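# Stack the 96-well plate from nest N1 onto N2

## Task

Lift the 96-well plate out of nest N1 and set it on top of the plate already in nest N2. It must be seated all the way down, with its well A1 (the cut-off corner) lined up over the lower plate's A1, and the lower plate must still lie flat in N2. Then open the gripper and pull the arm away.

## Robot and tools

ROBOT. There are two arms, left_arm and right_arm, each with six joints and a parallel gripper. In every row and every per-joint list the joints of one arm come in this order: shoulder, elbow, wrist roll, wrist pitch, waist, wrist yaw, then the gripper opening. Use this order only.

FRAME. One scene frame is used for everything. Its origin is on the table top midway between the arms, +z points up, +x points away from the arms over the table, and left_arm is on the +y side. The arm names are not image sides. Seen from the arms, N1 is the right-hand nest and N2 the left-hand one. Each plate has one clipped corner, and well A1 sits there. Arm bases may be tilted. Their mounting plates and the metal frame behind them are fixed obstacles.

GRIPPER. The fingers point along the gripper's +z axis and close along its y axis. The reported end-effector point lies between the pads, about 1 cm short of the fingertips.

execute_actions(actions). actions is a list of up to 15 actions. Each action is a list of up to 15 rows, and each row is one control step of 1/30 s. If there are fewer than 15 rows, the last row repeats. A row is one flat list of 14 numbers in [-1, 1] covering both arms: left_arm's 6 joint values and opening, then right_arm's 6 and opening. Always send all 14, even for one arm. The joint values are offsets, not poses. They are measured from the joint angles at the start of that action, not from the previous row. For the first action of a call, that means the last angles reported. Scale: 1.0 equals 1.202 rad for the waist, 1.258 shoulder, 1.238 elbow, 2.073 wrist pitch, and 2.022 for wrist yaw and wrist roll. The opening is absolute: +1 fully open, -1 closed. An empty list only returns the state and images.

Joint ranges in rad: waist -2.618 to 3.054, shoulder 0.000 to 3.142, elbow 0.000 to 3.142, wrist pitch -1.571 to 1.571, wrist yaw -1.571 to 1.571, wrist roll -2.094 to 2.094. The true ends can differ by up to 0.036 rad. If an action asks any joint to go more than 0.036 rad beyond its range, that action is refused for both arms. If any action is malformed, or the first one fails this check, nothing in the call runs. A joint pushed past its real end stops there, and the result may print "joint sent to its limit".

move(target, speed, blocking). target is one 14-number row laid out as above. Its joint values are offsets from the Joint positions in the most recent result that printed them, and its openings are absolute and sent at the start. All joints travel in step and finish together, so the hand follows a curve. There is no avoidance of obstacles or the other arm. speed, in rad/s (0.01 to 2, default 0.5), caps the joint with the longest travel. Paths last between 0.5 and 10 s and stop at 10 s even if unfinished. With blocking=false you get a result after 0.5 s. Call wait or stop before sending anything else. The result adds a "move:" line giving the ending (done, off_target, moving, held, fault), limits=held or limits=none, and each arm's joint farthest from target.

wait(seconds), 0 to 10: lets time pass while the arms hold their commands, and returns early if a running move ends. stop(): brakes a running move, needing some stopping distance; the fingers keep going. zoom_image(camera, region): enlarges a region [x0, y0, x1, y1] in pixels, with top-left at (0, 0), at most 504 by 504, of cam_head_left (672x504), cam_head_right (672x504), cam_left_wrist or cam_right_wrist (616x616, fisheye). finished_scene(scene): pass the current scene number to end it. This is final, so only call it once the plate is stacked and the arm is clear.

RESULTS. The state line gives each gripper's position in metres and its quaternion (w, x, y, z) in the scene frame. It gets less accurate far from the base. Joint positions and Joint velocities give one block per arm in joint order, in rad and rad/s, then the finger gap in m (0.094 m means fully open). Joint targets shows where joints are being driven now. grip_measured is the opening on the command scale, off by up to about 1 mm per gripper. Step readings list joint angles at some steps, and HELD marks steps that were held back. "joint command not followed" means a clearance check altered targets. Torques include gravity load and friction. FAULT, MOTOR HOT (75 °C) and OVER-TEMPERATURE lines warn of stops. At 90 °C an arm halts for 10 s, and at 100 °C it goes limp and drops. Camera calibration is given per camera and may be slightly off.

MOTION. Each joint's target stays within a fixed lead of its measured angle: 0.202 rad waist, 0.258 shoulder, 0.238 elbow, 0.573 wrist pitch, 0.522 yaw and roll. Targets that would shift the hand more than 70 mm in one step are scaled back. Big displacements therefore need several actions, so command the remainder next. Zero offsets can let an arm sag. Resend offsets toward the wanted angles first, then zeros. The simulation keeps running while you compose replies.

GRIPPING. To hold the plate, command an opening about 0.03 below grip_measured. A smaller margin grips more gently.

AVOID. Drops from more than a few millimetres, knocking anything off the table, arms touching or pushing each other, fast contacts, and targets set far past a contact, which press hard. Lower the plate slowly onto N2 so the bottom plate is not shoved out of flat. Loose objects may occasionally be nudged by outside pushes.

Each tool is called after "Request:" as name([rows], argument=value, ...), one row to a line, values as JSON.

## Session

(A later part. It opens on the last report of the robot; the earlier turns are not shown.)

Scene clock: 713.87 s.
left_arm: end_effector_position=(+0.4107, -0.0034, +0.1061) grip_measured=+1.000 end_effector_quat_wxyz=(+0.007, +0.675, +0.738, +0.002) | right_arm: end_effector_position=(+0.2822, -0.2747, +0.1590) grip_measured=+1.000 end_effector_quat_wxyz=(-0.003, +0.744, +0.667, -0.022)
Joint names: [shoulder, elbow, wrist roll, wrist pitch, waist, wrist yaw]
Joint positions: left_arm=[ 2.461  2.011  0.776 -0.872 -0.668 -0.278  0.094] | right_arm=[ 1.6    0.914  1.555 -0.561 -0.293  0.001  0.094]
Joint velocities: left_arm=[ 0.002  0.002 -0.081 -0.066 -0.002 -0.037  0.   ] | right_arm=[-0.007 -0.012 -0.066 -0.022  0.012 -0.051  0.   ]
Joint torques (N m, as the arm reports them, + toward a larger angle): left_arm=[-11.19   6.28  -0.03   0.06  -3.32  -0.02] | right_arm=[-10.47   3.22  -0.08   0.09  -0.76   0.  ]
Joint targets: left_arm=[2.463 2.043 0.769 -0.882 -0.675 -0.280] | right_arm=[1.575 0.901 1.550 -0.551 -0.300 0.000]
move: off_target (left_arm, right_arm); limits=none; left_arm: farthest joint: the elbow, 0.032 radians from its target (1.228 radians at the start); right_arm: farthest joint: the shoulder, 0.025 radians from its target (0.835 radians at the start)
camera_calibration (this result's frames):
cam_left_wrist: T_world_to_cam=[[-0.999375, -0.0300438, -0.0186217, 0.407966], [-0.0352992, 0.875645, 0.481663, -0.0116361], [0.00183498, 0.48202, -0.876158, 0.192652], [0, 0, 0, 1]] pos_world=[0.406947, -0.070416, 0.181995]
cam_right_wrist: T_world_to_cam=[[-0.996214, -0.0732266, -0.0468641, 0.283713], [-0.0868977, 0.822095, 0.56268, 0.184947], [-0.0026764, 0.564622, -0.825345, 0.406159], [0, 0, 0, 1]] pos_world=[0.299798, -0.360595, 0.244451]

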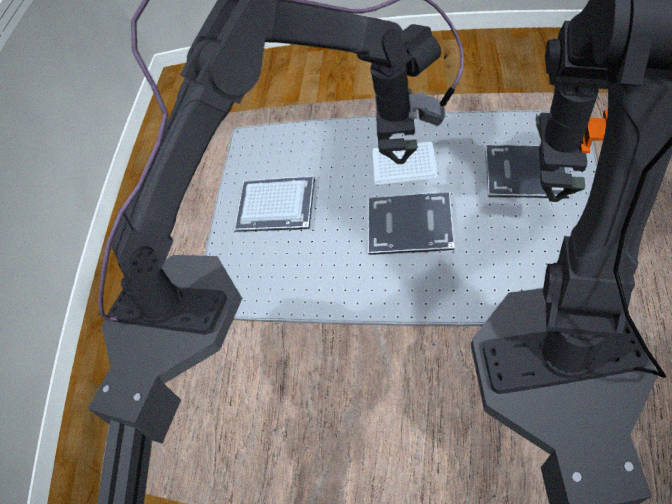

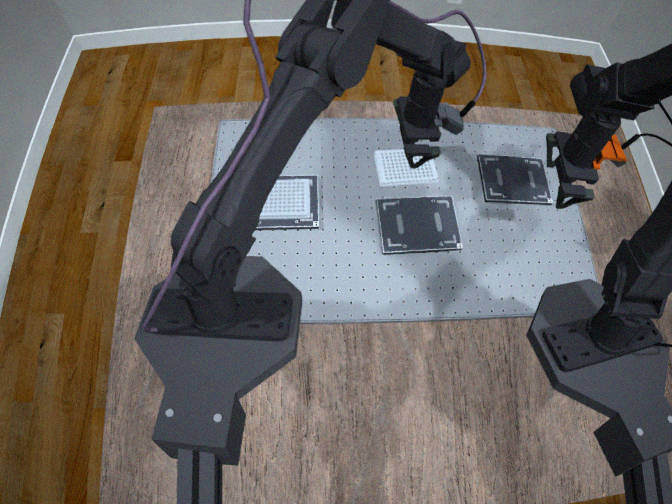

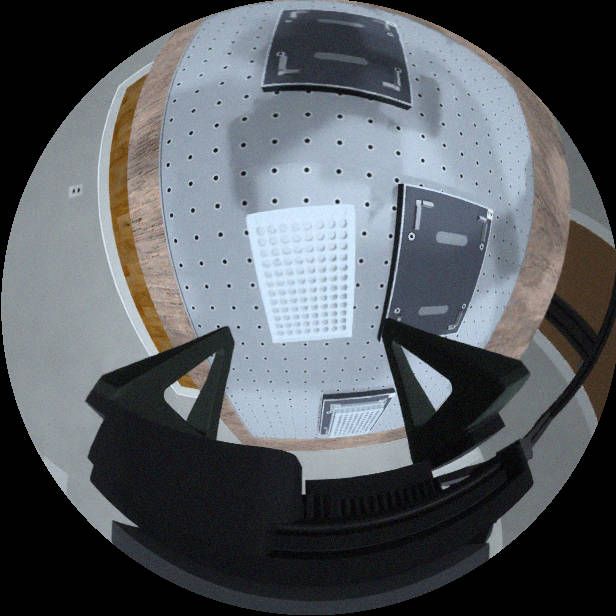

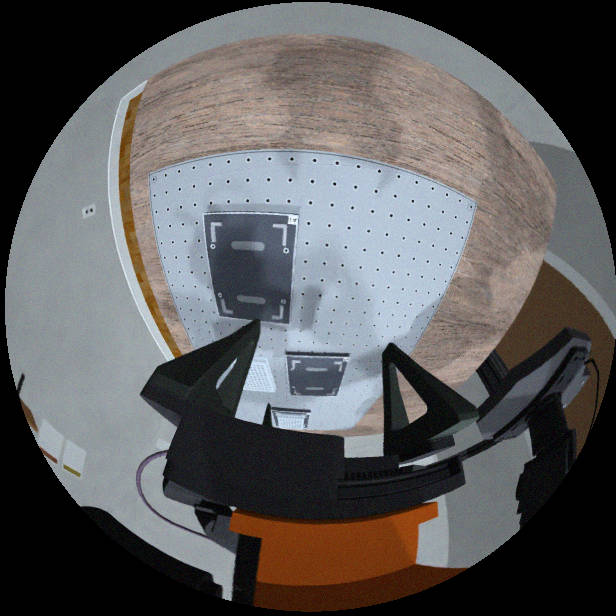

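Request:
move(target=[0.1232,0.1195,-0.0084,0.0154,0.0141,0.0074,1, -0.0199,-0.0105,-0.0025,0.0048,-0.0058,0,1], speed=0.15)

Scene clock: 757.93 s.
left_arm: end_effector_position=(+0.4114, -0.0093, +0.0574) grip_measured=+1.000 end_effector_quat_wxyz=(-0.005, +0.667, +0.745, +0.003) | right_arm: end_effector_position=(+0.2823, -0.2748, +0.1590) grip_measured=+1.000 end_effector_quat_wxyz=(-0.003, +0.744, +0.668, -0.022)
Joint names: [shoulder, elbow, wrist roll, wrist pitch, waist, wrist yaw]
Joint positions: left_arm=[ 2.618  2.125  0.767 -0.849 -0.65  -0.275  0.094] | right_arm=[ 1.6    0.914  1.554 -0.561 -0.293  0.001  0.094]
Joint velocities: left_arm=[-0.007 -0.017 -0.022  0.066 -0.007 -0.022  0.   ] | right_arm=[-0.022 -0.007 -0.037 -0.022 -0.002  0.022  0.   ]
Joint torques (N m, as the arm reports them, + toward a larger angle): left_arm=[-11.87   6.12  -0.06   0.26  -3.25   0.12] | right_arm=[-10.54   3.23  -0.02   0.11  -0.77  -0.01]
Joint targets: left_arm=[2.616 2.159 0.759 -0.840 -0.650 -0.263] | right_arm=[1.575 0.901 1.550 -0.551 -0.300 0.002]
move: off_target (left_arm, right_arm); limits=none; left_arm: farthest joint: the elbow, 0.033 radians from its target (0.148 radians at the start); right_arm: farthest joint: the shoulder, 0.025 radians from its target (0.025 radians at the start)
camera_calibration (this result's frames):
cam_left_wrist: T_world_to_cam=[[-0.998704, -0.0508489, -0.00213043, 0.406159], [-0.0451899, 0.866747, 0.496697, 0.020149], [-0.02341, 0.49615, -0.867921, 0.162779], [0, 0, 0, 1]] pos_world=[0.410354, -0.0775738, 0.132136]
cam_right_wrist: T_world_to_cam=[[-0.996168, -0.0736183, -0.0472292, 0.283743], [-0.0874273, 0.822079, 0.562621, 0.185121], [-0.00259305, 0.564594, -0.825365, 0.406135], [0, 0, 0, 1]] pos_world=[0.299894, -0.360597, 0.244457]

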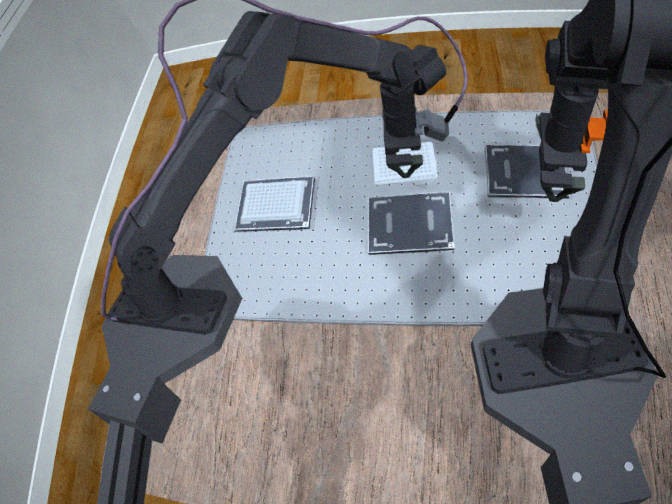

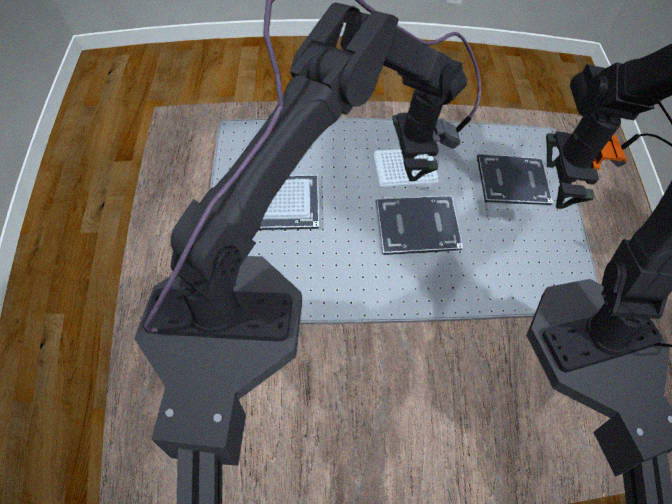

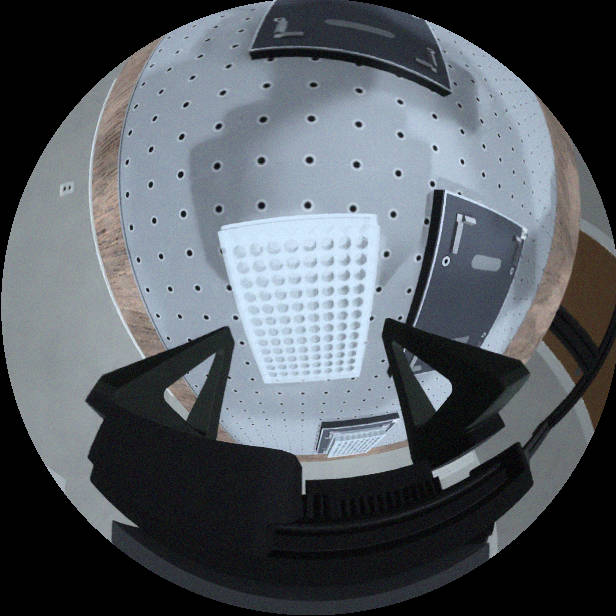

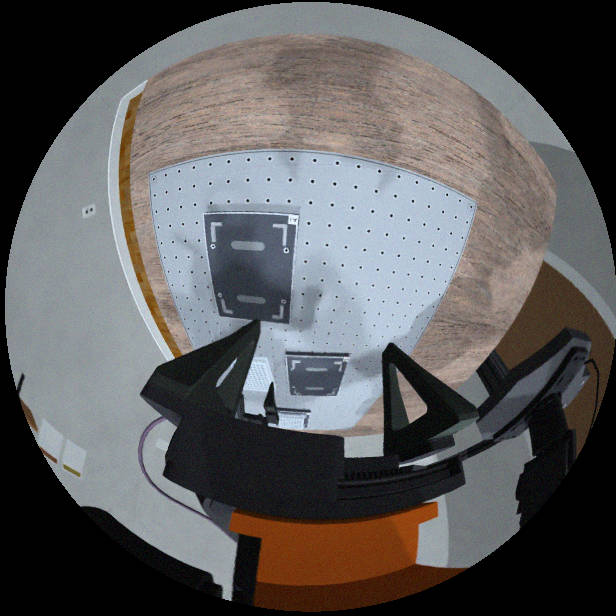

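Request:
zoom_image(camera="cam_left_wrist", region=[200, 200, 410, 400])

Region (200, 200, 410, 400) of cam_left_wrist's 616x616 image, scaled by 2.400, with more detail than that image has; it fills the top 480 rows of this view, and the rest is white.

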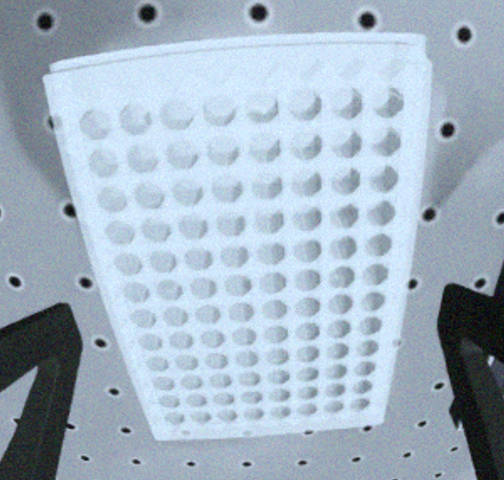

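Request:
execute_actions([
  [[0.005,0.0275,-0.005,0.0043,0,0.007,1, -0.0199,-0.0105,-0.0025,0.0048,-0.0058,0,1],[0.010,0.0275,-0.006,0.0043,0,0.008,1, -0.0199,-0.0105,-0.0025,0.0048,-0.0058,0,1],[0.0116,0.0286,-0.0074,0.0055,0,0.0094,1, -0.0199,-0.0105,-0.0025,0.0048,-0.0058,0,1],[0.0132,0.0296,-0.0074,0.0067,0,0.0094,1, -0.0199,-0.0105,-0.0025,0.0048,-0.0058,0,1],[0.0148,0.0307,-0.0074,0.0079,0,0.0094,1, -0.0199,-0.0105,-0.0025,0.0048,-0.0058,0,1],[0.0165,0.0317,-0.0074,0.0091,0,0.0094,1, -0.0199,-0.0105,-0.0025,0.0048,-0.0058,0,1],[0.0181,0.0328,-0.0074,0.0103,0,0.0094,1, -0.0199,-0.0105,-0.0025,0.0048,-0.0058,0,1],[0.0197,0.0338,-0.0074,0.0115,0,0.0094,1, -0.0199,-0.0105,-0.0025,0.0048,-0.0058,0,1],[0.0213,0.0349,-0.0074,0.0127,0,0.0094,1, -0.0199,-0.0105,-0.0025,0.0048,-0.0058,0,1],[0.0229,0.0359,-0.0074,0.0138,0,0.0094,1, -0.0199,-0.0105,-0.0025,0.0048,-0.0058,0,1],[0.0245,0.037,-0.0074,0.015,0,0.0094,1, -0.0199,-0.0105,-0.0025,0.0048,-0.0058,0,1],[0.0262,0.038,-0.0074,0.0162,0,0.0094,1, -0.0199,-0.0105,-0.0025,0.0048,-0.0058,0,1],[0.0278,0.0391,-0.0074,0.0174,0,0.0094,1, -0.0199,-0.0105,-0.0025,0.0048,-0.0058,0,1],[0.0294,0.0401,-0.0074,0.0186,0,0.0094,1, -0.0199,-0.0105,-0.0025,0.0048,-0.0058,0,1],[0.031,0.0412,-0.0074,0.0198,0,0.0094,1, -0.0199,-0.0105,-0.0025,0.0048,-0.0058,0,1]],
])

Request:
wait(seconds=0.3)

Scene clock: 800.87 s.
left_arm: end_effector_position=(+0.4081, -0.0129, +0.0440) grip_measured=+1.000 end_effector_quat_wxyz=(-0.005, +0.665, +0.747, -0.001) | right_arm: end_effector_position=(+0.2823, -0.2748, +0.1590) grip_measured=+1.000 end_effector_quat_wxyz=(-0.003, +0.744, +0.668, -0.022)
Joint names: [shoulder, elbow, wrist roll, wrist pitch, waist, wrist yaw]
Joint positions: left_arm=[ 2.655  2.142  0.759 -0.83  -0.65  -0.269  0.094] | right_arm=[ 1.6    0.914  1.554 -0.561 -0.293  0.001  0.094]
Joint velocities: left_arm=[ 0.032  0.071 -0.037  0.007 -0.012 -0.037  0.   ] | right_arm=[ 0.012 -0.007 -0.022  0.022 -0.002  0.007  0.   ]
Joint torques (N m, as the arm reports them, + toward a larger angle): left_arm=[-11.35   6.12  -0.11   0.21  -3.17   0.11] | right_arm=[-10.51   3.24  -0.03   0.11  -0.75  -0.01]
Joint targets: left_arm=[2.657 2.177 0.752 -0.809 -0.650 -0.257] | right_arm=[1.575 0.901 1.549 -0.551 -0.300 0.001]
Step readings (joint positions):
0: left_arm=[2.618 2.125 0.766 -0.849 -0.650 -0.275] | right_arm=[1.600 0.914 1.554 -0.561 -0.293 0.001]
1: left_arm=[2.618 2.125 0.766 -0.849 -0.650 -0.275] | right_arm=[1.600 0.914 1.554 -0.561 -0.293 0.001]
2: left_arm=[2.619 2.125 0.765 -0.849 -0.650 -0.275] | right_arm=[1.600 0.914 1.554 -0.561 -0.293 0.001]
4: left_arm=[2.622 2.125 0.763 -0.847 -0.650 -0.273] | right_arm=[1.600 0.914 1.554 -0.561 -0.293 0.001]
8: left_arm=[2.636 2.125 0.761 -0.842 -0.650 -0.270] | right_arm=[1.600 0.914 1.554 -0.561 -0.293 0.001]
15: Joint positions above
camera_calibration (this result's frames):
cam_left_wrist: T_world_to_cam=[[-0.998299, -0.0582242, 0.0030319, 0.402191], [-0.0491554, 0.868493, 0.493259, 0.031552], [-0.0313528, 0.492271, -0.869877, 0.156148], [0, 0, 0, 1]] pos_world=[0.407953, -0.0808526, 0.119047]
cam_right_wrist: T_world_to_cam=[[-0.996112, -0.0743762, -0.0472124, 0.283517], [-0.0880432, 0.821996, 0.562646, 0.185269], [-0.00303901, 0.564615, -0.825349, 0.406264], [0, 0, 0, 1]] pos_world=[0.299961, -0.360586, 0.244454]

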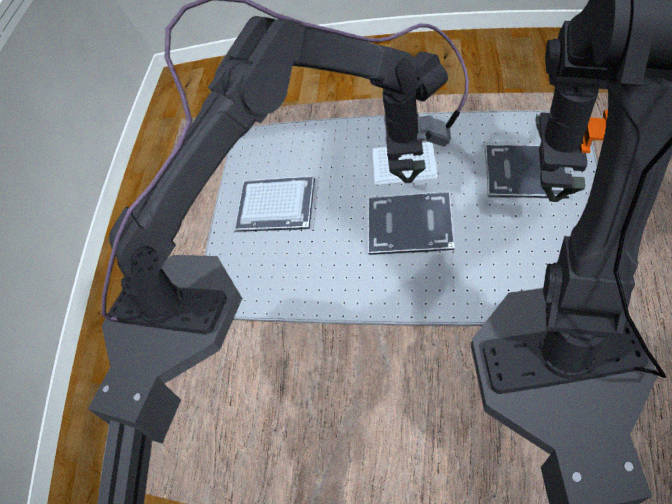

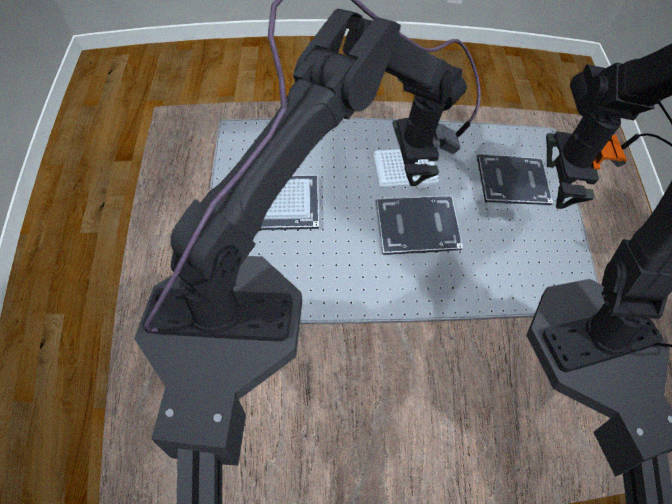

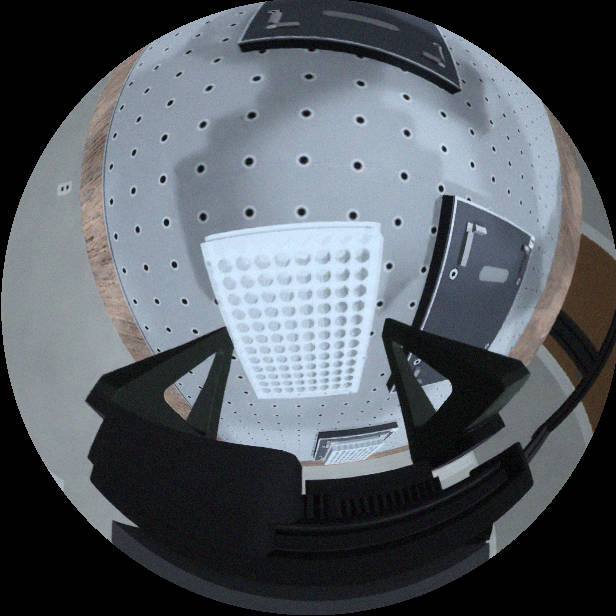

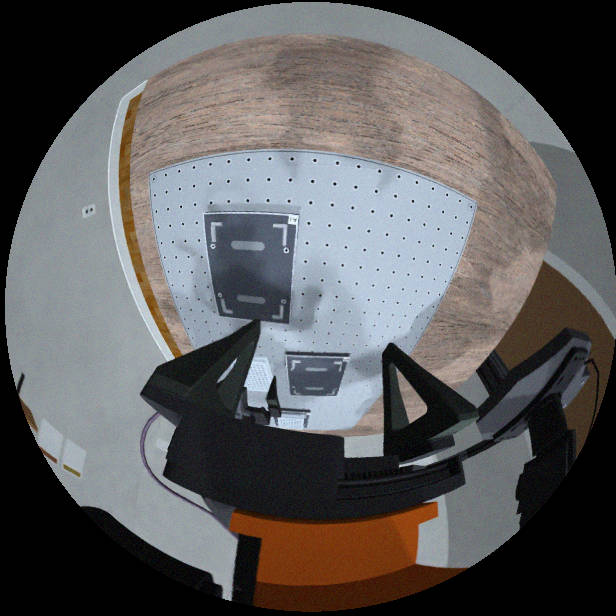

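Scene clock: 801.17 s.
left_arm: end_effector_position=(+0.4112, -0.0154, +0.0444) grip_measured=+1.000 end_effector_quat_wxyz=(+0.002, +0.663, +0.748, -0.000) | right_arm: end_effector_position=(+0.2823, -0.2748, +0.1590) grip_measured=+1.000 end_effector_quat_wxyz=(-0.003, +0.744, +0.668, -0.022)
Joint names: [shoulder, elbow, wrist roll, wrist pitch, waist, wrist yaw]
Joint positions: left_arm=[ 2.656  2.146  0.759 -0.819 -0.65  -0.269  0.094] | right_arm=[ 1.6    0.914  1.554 -0.561 -0.293  0.001  0.094]
Joint velocities: left_arm=[-0.017 -0.012 -0.037 -0.037  0.012  0.007  0.   ] | right_arm=[-0.012 -0.007  0.081  0.007  0.007  0.022  0.   ]
Joint torques (N m, as the arm reports them, + toward a larger angle): left_arm=[-11.53   6.04  -0.06   0.22  -3.17   0.12] | right_arm=[-10.52   3.25  -0.03   0.11  -0.75   0.  ]
Joint targets: left_arm=[2.657 2.177 0.752 -0.808 -0.650 -0.257] | right_arm=[1.575 0.901 1.549 -0.551 -0.300 0.001]
wait: 0.30 s; no rest
camera_calibration (this result's frames):
cam_left_wrist: T_world_to_cam=[[-0.998044, -0.0620989, -0.00716864, 0.405491], [-0.0577796, 0.872647, 0.484921, 0.0376172], [-0.0238574, 0.484387, -0.874529, 0.154839], [0, 0, 0, 1]] pos_world=[0.410565, -0.0826481, 0.120077]
cam_right_wrist: T_world_to_cam=[[-0.996112, -0.0743762, -0.0472124, 0.283517], [-0.0880432, 0.821996, 0.562646, 0.185269], [-0.00303901, 0.564615, -0.825349, 0.406264], [0, 0, 0, 1]] pos_world=[0.299961, -0.360586, 0.244454]

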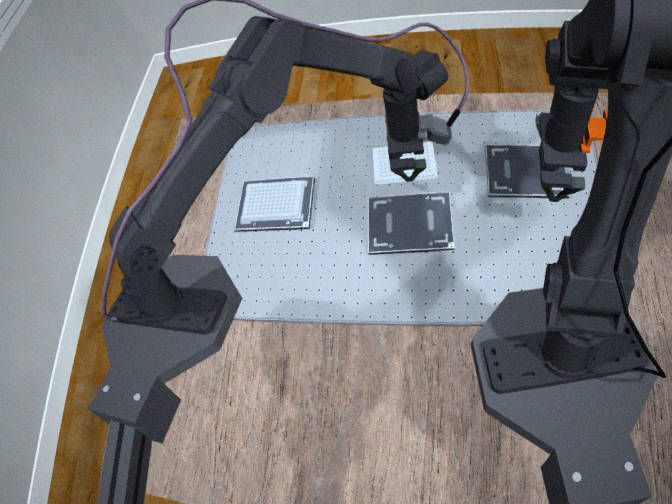

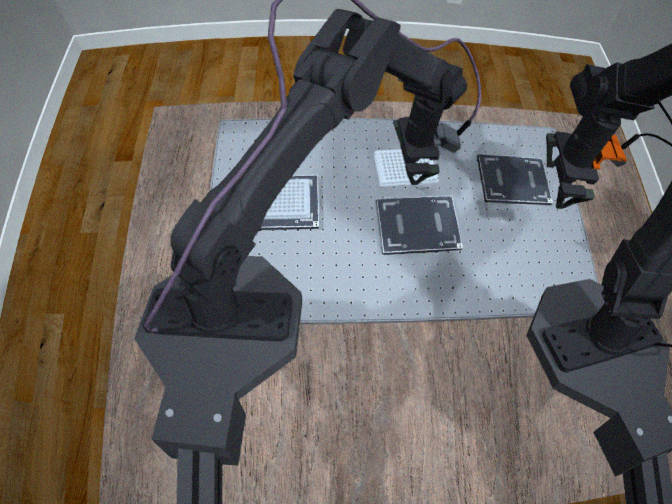

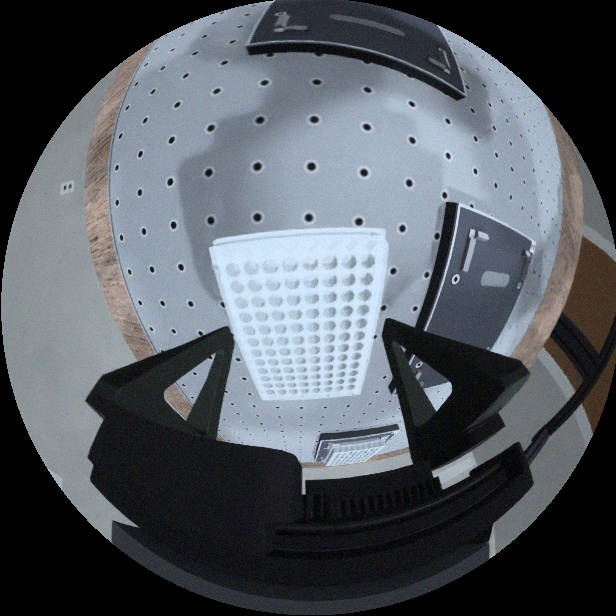

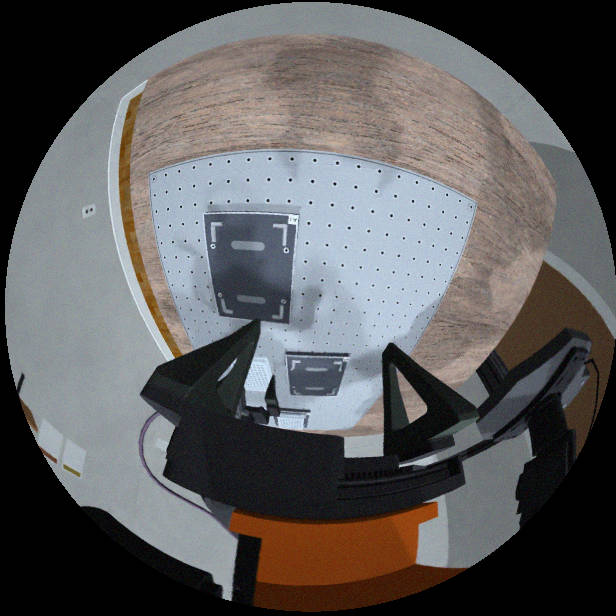

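Now EE=(0.411,−0.015,0.044). Zoom to check finger gaps.

Request:
zoom_image(camera="cam_left_wrist", region=[190, 215, 420, 415])

Region (190, 215, 420, 415) of cam_left_wrist's 616x616 image, scaled by 2.191, with more detail than that image has; it fills the top 438 rows of this view, and the rest is white.

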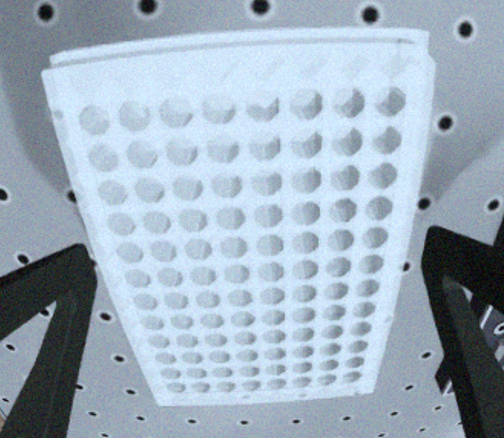

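Request:
execute_actions([
  [[0.004,0.026,-0.0035,0.0055,0,0.006,1, -0.0199,-0.0105,-0.0025,0.0048,-0.0058,0,1],[0.007,0.0265,-0.0035,0.006,0,0.006,1, -0.0199,-0.0105,-0.0025,0.0048,-0.0058,0,1],[0.009,0.027,-0.0035,0.0065,0,0.006,1, -0.0199,-0.0105,-0.0025,0.0048,-0.0058,0,1],[0.010,0.0275,-0.0035,0.007,0,0.006,1, -0.0199,-0.0105,-0.0025,0.0048,-0.0058,0,1],[0.010,0.028,-0.0035,0.0075,0,0.006,1, -0.0199,-0.0105,-0.0025,0.0048,-0.0058,0,1]],
])

Scene clock: 824.97 s.
left_arm: end_effector_position=(+0.4080, -0.0149, +0.0381) grip_measured=+1.000 end_effector_quat_wxyz=(-0.002, +0.664, +0.748, -0.000) | right_arm: end_effector_position=(+0.2823, -0.2748, +0.1590) grip_measured=+1.000 end_effector_quat_wxyz=(-0.003, +0.744, +0.668, -0.022)
Joint names: [shoulder, elbow, wrist roll, wrist pitch, waist, wrist yaw]
Joint positions: left_arm=[ 2.67   2.146  0.759 -0.813 -0.65  -0.269  0.094] | right_arm=[ 1.6    0.914  1.553 -0.561 -0.293  0.001  0.094]
Joint velocities: left_arm=[-0.007  0.007 -0.022 -0.022 -0.007  0.007  0.   ] | right_arm=[-0.007 -0.012  0.022 -0.022  0.002 -0.007  0.   ]
Joint torques (N m, as the arm reports them, + toward a larger angle): left_arm=[-11.74   6.27  -0.06   0.23  -3.17   0.12] | right_arm=[-10.53   3.26  -0.03   0.11  -0.74  -0.01]
Joint targets: left_arm=[2.668 2.181 0.752 -0.803 -0.650 -0.257] | right_arm=[1.575 0.901 1.549 -0.551 -0.300 0.001]
Step readings (joint positions):
0: left_arm=[2.656 2.146 0.759 -0.819 -0.650 -0.269] | right_arm=[1.600 0.914 1.554 -0.561 -0.293 0.001]
1: left_arm=[2.656 2.146 0.759 -0.818 -0.650 -0.269] | right_arm=[1.600 0.914 1.554 -0.561 -0.293 0.001]
2: left_arm=[2.656 2.146 0.759 -0.818 -0.650 -0.269] | right_arm=[1.600 0.914 1.554 -0.561 -0.293 0.001]
4: left_arm=[2.658 2.146 0.759 -0.816 -0.650 -0.269] | right_arm=[1.600 0.914 1.553 -0.561 -0.293 0.001]
8: left_arm=[2.665 2.146 0.759 -0.814 -0.650 -0.269] | right_arm=[1.600 0.914 1.553 -0.561 -0.293 0.001]
15: Joint positions above
camera_calibration (this result's frames):
cam_left_wrist: T_world_to_cam=[[-0.998177, -0.0603273, -0.00153697, 0.402091], [-0.0533551, 0.870344, 0.489546, 0.038087], [-0.0281953, 0.488736, -0.871976, 0.150781], [0, 0, 0, 1]] pos_world=[0.407642, -0.0825836, 0.11345]
cam_right_wrist: T_world_to_cam=[[-0.996084, -0.0747552, -0.0472041, 0.283404], [-0.0883511, 0.821955, 0.562658, 0.185342], [-0.003262, 0.564625, -0.825341, 0.406328], [0, 0, 0, 1]] pos_world=[0.299994, -0.36058, 0.244453]

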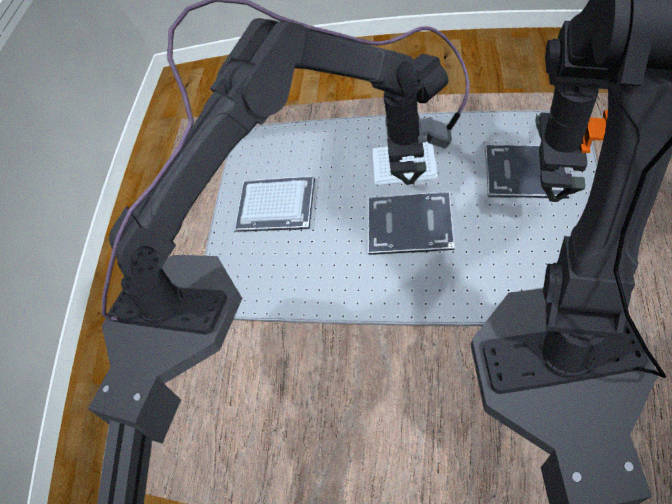

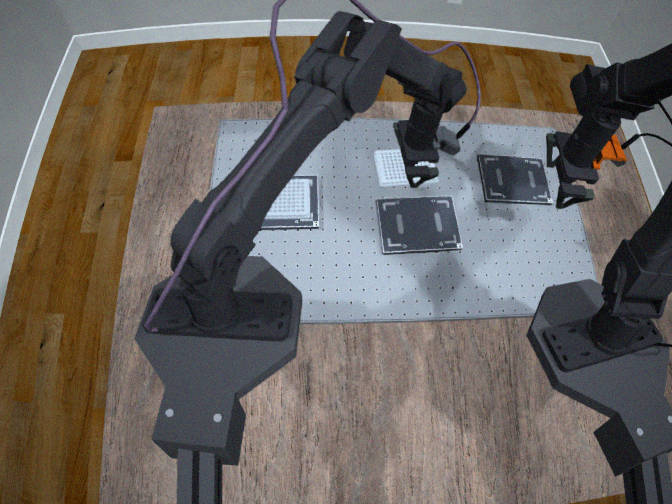

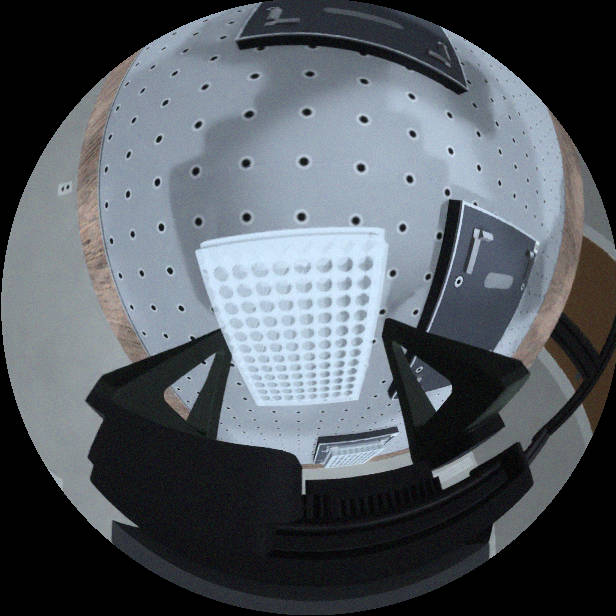

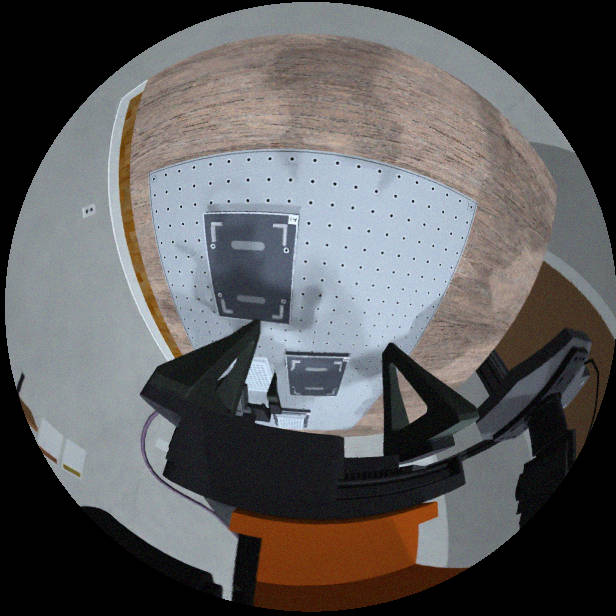

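Request:
zoom_image(camera="cam_left_wrist", region=[190, 215, 420, 415])

Region (190, 215, 420, 415) of cam_left_wrist's 616x616 image, scaled by 2.191, with more detail than that image has; it fills the top 438 rows of this view, and the rest is white.

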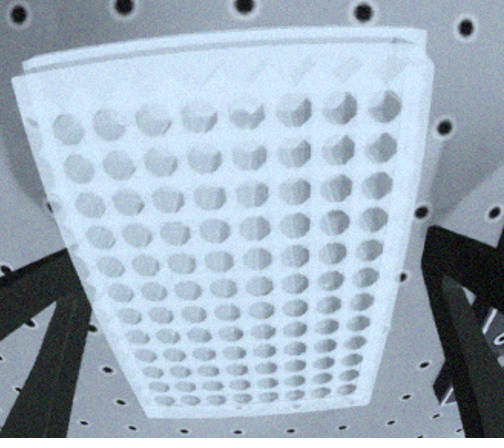

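Request:
execute_actions([
  [[-0.002,0.0388,-0.0035,0.004,0,0.006,1, -0.0199,-0.0105,-0.0025,0.0048,-0.0058,0,1],[-0.002,0.0388,-0.0035,0.004,0,0.006,1, -0.0199,-0.0105,-0.0025,0.0048,-0.0058,0,1],[-0.002,0.0388,-0.0035,0.004,0,0.006,1, -0.0199,-0.0105,-0.0025,0.0048,-0.0058,0,1],[-0.002,0.0388,-0.0035,0.004,0,0.006,1, -0.0199,-0.0105,-0.0025,0.0048,-0.0058,0,1],[-0.002,0.0331,-0.0035,0.004,0,0.006,1, -0.0199,-0.0105,-0.0025,0.0048,-0.0058,0,1]],
])

Scene clock: 839.47 s.
left_arm: end_effector_position=(+0.4131, -0.0183, +0.0407) grip_measured=+1.000 end_effector_quat_wxyz=(+0.006, +0.662, +0.749, -0.000) | right_arm: end_effector_position=(+0.2823, -0.2748, +0.1590) grip_measured=+1.000 end_effector_quat_wxyz=(-0.003, +0.744, +0.668, -0.022)
Joint names: [shoulder, elbow, wrist roll, wrist pitch, waist, wrist yaw]
Joint positions: left_arm=[ 2.671  2.162  0.759 -0.81  -0.65  -0.269  0.094] | right_arm=[ 1.6    0.914  1.552 -0.561 -0.293  0.001  0.094]
Joint velocities: left_arm=[-0.002 -0.002 -0.051 -0.022 -0.002  0.037  0.   ] | right_arm=[-0.007 -0.007  0.007 -0.007 -0.007  0.022  0.   ]
Joint torques (N m, as the arm reports them, + toward a larger angle): left_arm=[-11.83   5.73  -0.06   0.16  -3.19   0.12] | right_arm=[-10.5    3.26  -0.03   0.11  -0.75   0.  ]
Joint targets: left_arm=[2.667 2.187 0.752 -0.805 -0.650 -0.257] | right_arm=[1.575 0.901 1.548 -0.551 -0.300 0.001]
Step readings (joint positions):
0: left_arm=[2.670 2.146 0.759 -0.813 -0.650 -0.269] | right_arm=[1.600 0.914 1.553 -0.561 -0.293 0.001]
1: left_arm=[2.670 2.148 0.759 -0.813 -0.650 -0.269] | right_arm=[1.600 0.914 1.553 -0.561 -0.293 0.001]
2: left_arm=[2.671 2.153 0.759 -0.813 -0.650 -0.269] | right_arm=[1.600 0.914 1.553 -0.561 -0.293 0.001]
4: left_arm=[2.671 2.159 0.759 -0.813 -0.650 -0.269] | right_arm=[1.600 0.914 1.553 -0.561 -0.293 0.001]
8: left_arm=[2.671 2.162 0.759 -0.810 -0.650 -0.269] | right_arm=[1.600 0.914 1.552 -0.561 -0.293 0.001]
15: Joint positions above
camera_calibration (this result's frames):
cam_left_wrist: T_world_to_cam=[[-0.997788, -0.0650767, -0.0135941, 0.407238], [-0.0636248, 0.875441, 0.47912, 0.0447815], [-0.0192787, 0.478925, -0.877644, 0.151235], [0, 0, 0, 1]] pos_world=[0.412102, -0.0851318, 0.11681]
cam_right_wrist: T_world_to_cam=[[-0.996028, -0.075513, -0.0471873, 0.283177], [-0.0889669, 0.821871, 0.562683, 0.185489], [-0.00370799, 0.564646, -0.825325, 0.406457], [0, 0, 0, 1]] pos_world=[0.300061, -0.360569, 0.24445]

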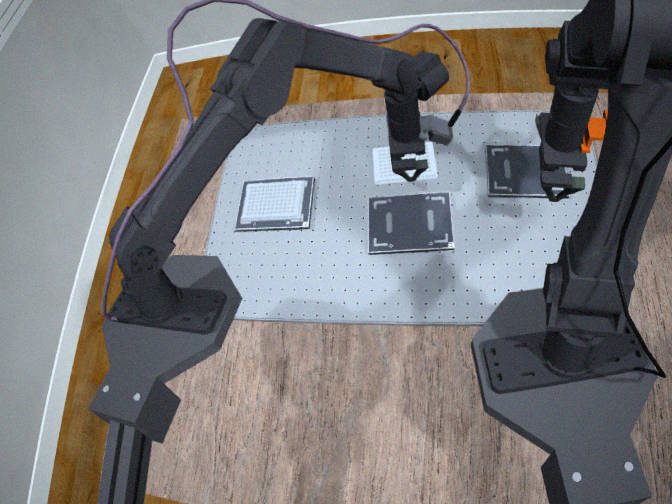

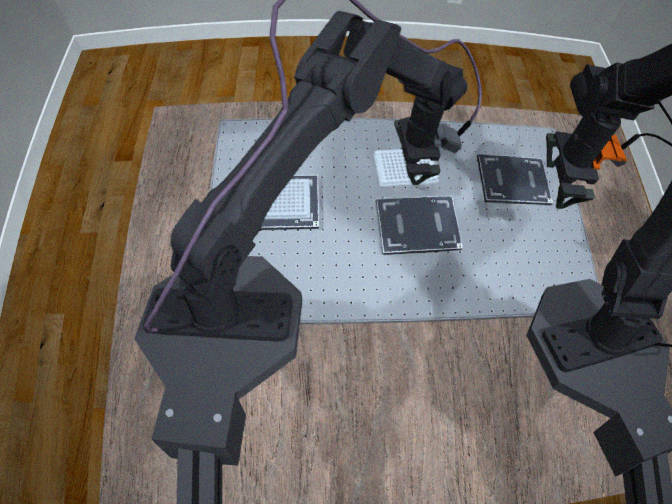

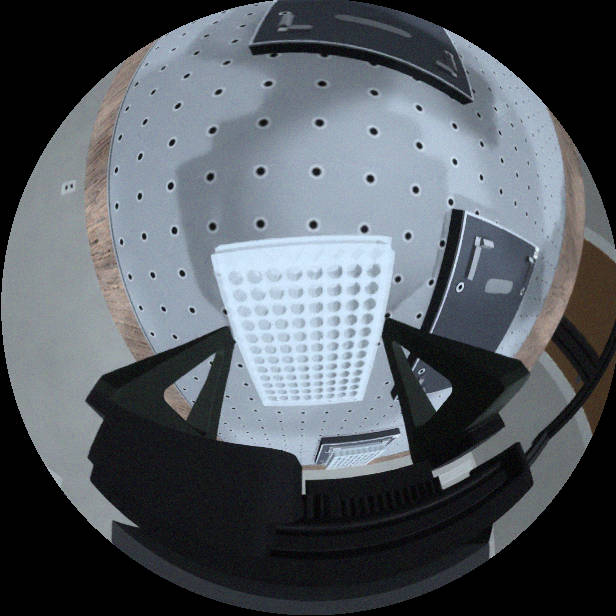

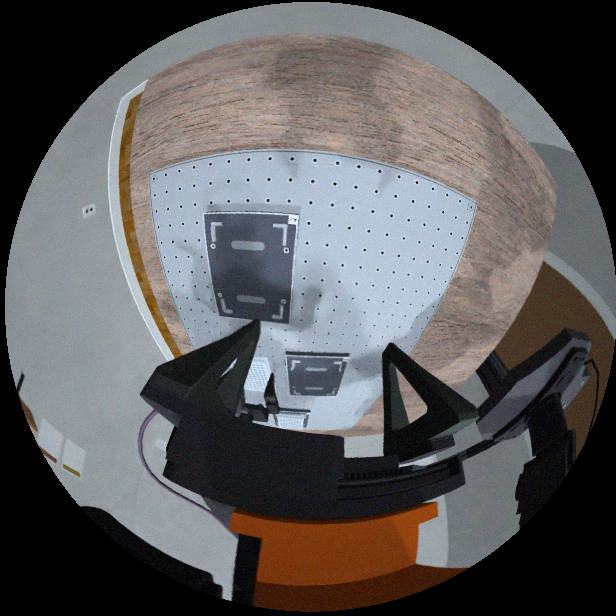

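Request:
execute_actions([
  [[-0.003,0.020,-0.0035,-0.003,0,0.006,1, -0.0199,-0.0105,-0.0025,0.0048,-0.0058,0,1],[-0.003,0.020,-0.0035,-0.006,0,0.006,1, -0.0199,-0.0105,-0.0025,0.0048,-0.0058,0,1],[-0.003,0.020,-0.0035,-0.009,0,0.006,1, -0.0199,-0.0105,-0.0025,0.0048,-0.0058,0,1],[-0.003,0.020,-0.0035,-0.011,0,0.006,1, -0.0199,-0.0105,-0.0025,0.0048,-0.0058,0,1],[-0.003,0.020,-0.0035,-0.0122,0,0.006,1, -0.0199,-0.0105,-0.0025,0.0048,-0.0058,0,1]],
])

Request:
zoom_image(camera="cam_left_wrist", region=[190, 215, 420, 415])

Scene clock: 845.60 s.
left_arm: end_effector_position=(+0.4104, -0.0161, +0.0407) grip_measured=+1.000 end_effector_quat_wxyz=(-0.001, +0.664, +0.748, -0.001) | right_arm: end_effector_position=(+0.2823, -0.2748, +0.1590) grip_measured=+1.000 end_effector_quat_wxyz=(-0.003, +0.743, +0.669, -0.022)
Joint names: [shoulder, elbow, wrist roll, wrist pitch, waist, wrist yaw]
Joint positions: left_arm=[ 2.671  2.162  0.759 -0.824 -0.65  -0.269  0.094] | right_arm=[ 1.6    0.914  1.552 -0.561 -0.293  0.001  0.094]
Joint velocities: left_arm=[-0.007  0.002  0.095 -0.095 -0.017 -0.051  0.   ] | right_arm=[ 0.007 -0.012 -0.066 -0.022 -0.017 -0.051  0.   ]
Joint torques (N m, as the arm reports them, + toward a larger angle): left_arm=[-11.92   5.65  -0.06   0.03  -3.19   0.12] | right_arm=[-10.52   3.23  -0.02   0.12  -0.76  -0.01]
Joint targets: left_arm=[2.667 2.186 0.752 -0.835 -0.650 -0.256] | right_arm=[1.575 0.901 1.547 -0.551 -0.300 0.001]
Step readings (joint positions):
0: left_arm=[2.671 2.162 0.759 -0.810 -0.650 -0.269] | right_arm=[1.600 0.914 1.552 -0.561 -0.293 0.001]
1: left_arm=[2.671 2.162 0.759 -0.810 -0.650 -0.269] | right_arm=[1.600 0.914 1.552 -0.561 -0.293 0.001]
2: left_arm=[2.671 2.162 0.759 -0.810 -0.650 -0.269] | right_arm=[1.600 0.914 1.552 -0.561 -0.293 0.001]
4: left_arm=[2.671 2.162 0.759 -0.812 -0.650 -0.269] | right_arm=[1.600 0.914 1.552 -0.561 -0.293 0.001]
8: left_arm=[2.671 2.162 0.759 -0.820 -0.650 -0.269] | right_arm=[1.600 0.914 1.552 -0.561 -0.293 0.001]
15: Joint positions above
camera_calibration (this result's frames):
cam_left_wrist: T_world_to_cam=[[-0.998123, -0.0611455, -0.00342223, 0.404469], [-0.0550516, 0.87136, 0.487546, 0.0387318], [-0.0268293, 0.486819, -0.87309, 0.153136], [0, 0, 0, 1]] pos_world=[0.409951, -0.0835674, 0.116202]
cam_right_wrist: T_world_to_cam=[[-0.995971, -0.0762708, -0.0471706, 0.28295], [-0.0895827, 0.821788, 0.562708, 0.185636], [-0.00415399, 0.564666, -0.825309, 0.406586], [0, 0, 0, 1]] pos_world=[0.300128, -0.360558, 0.244447]

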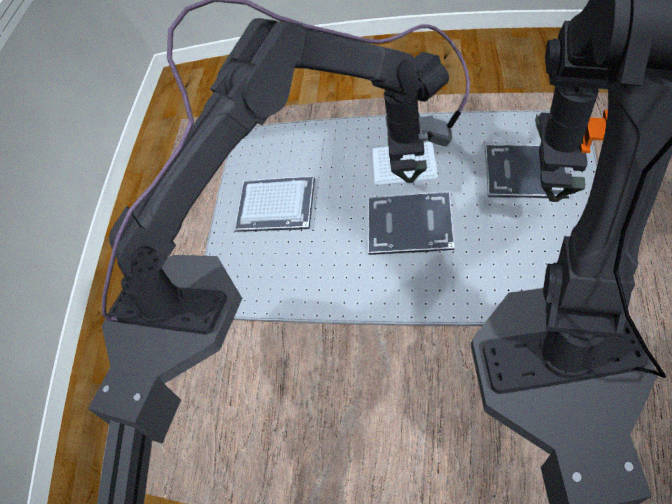

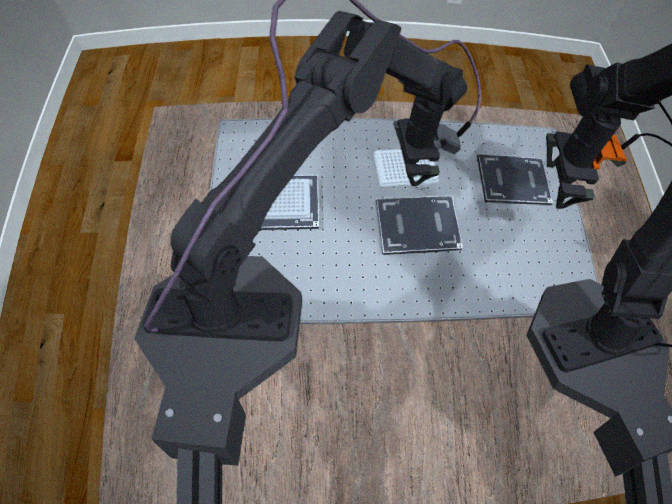

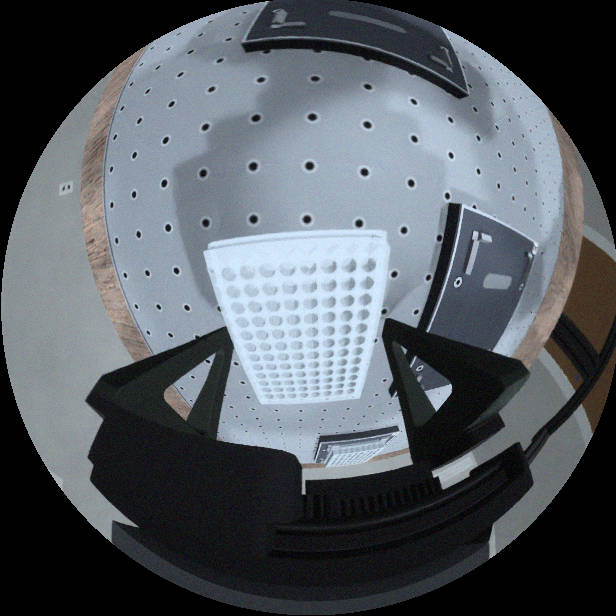

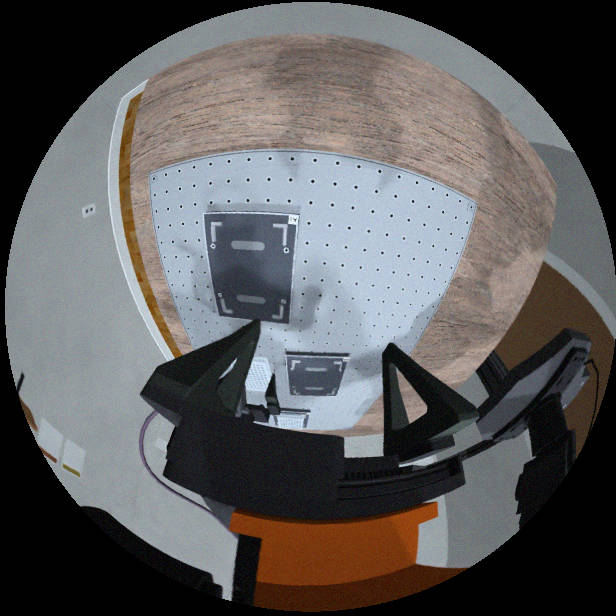

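Region (190, 215, 420, 415) of cam_left_wrist's 616x616 image, scaled by 2.191, with more detail than that image has; it fills the top 438 rows of this view, and the rest is white.

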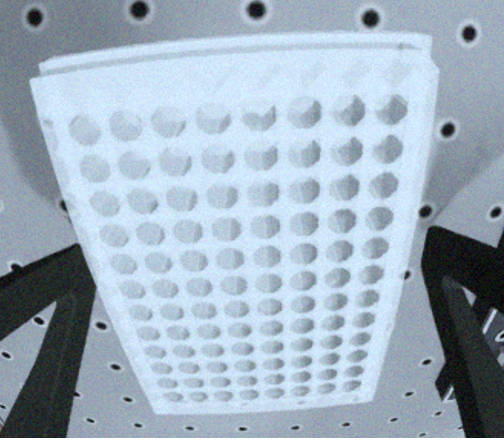

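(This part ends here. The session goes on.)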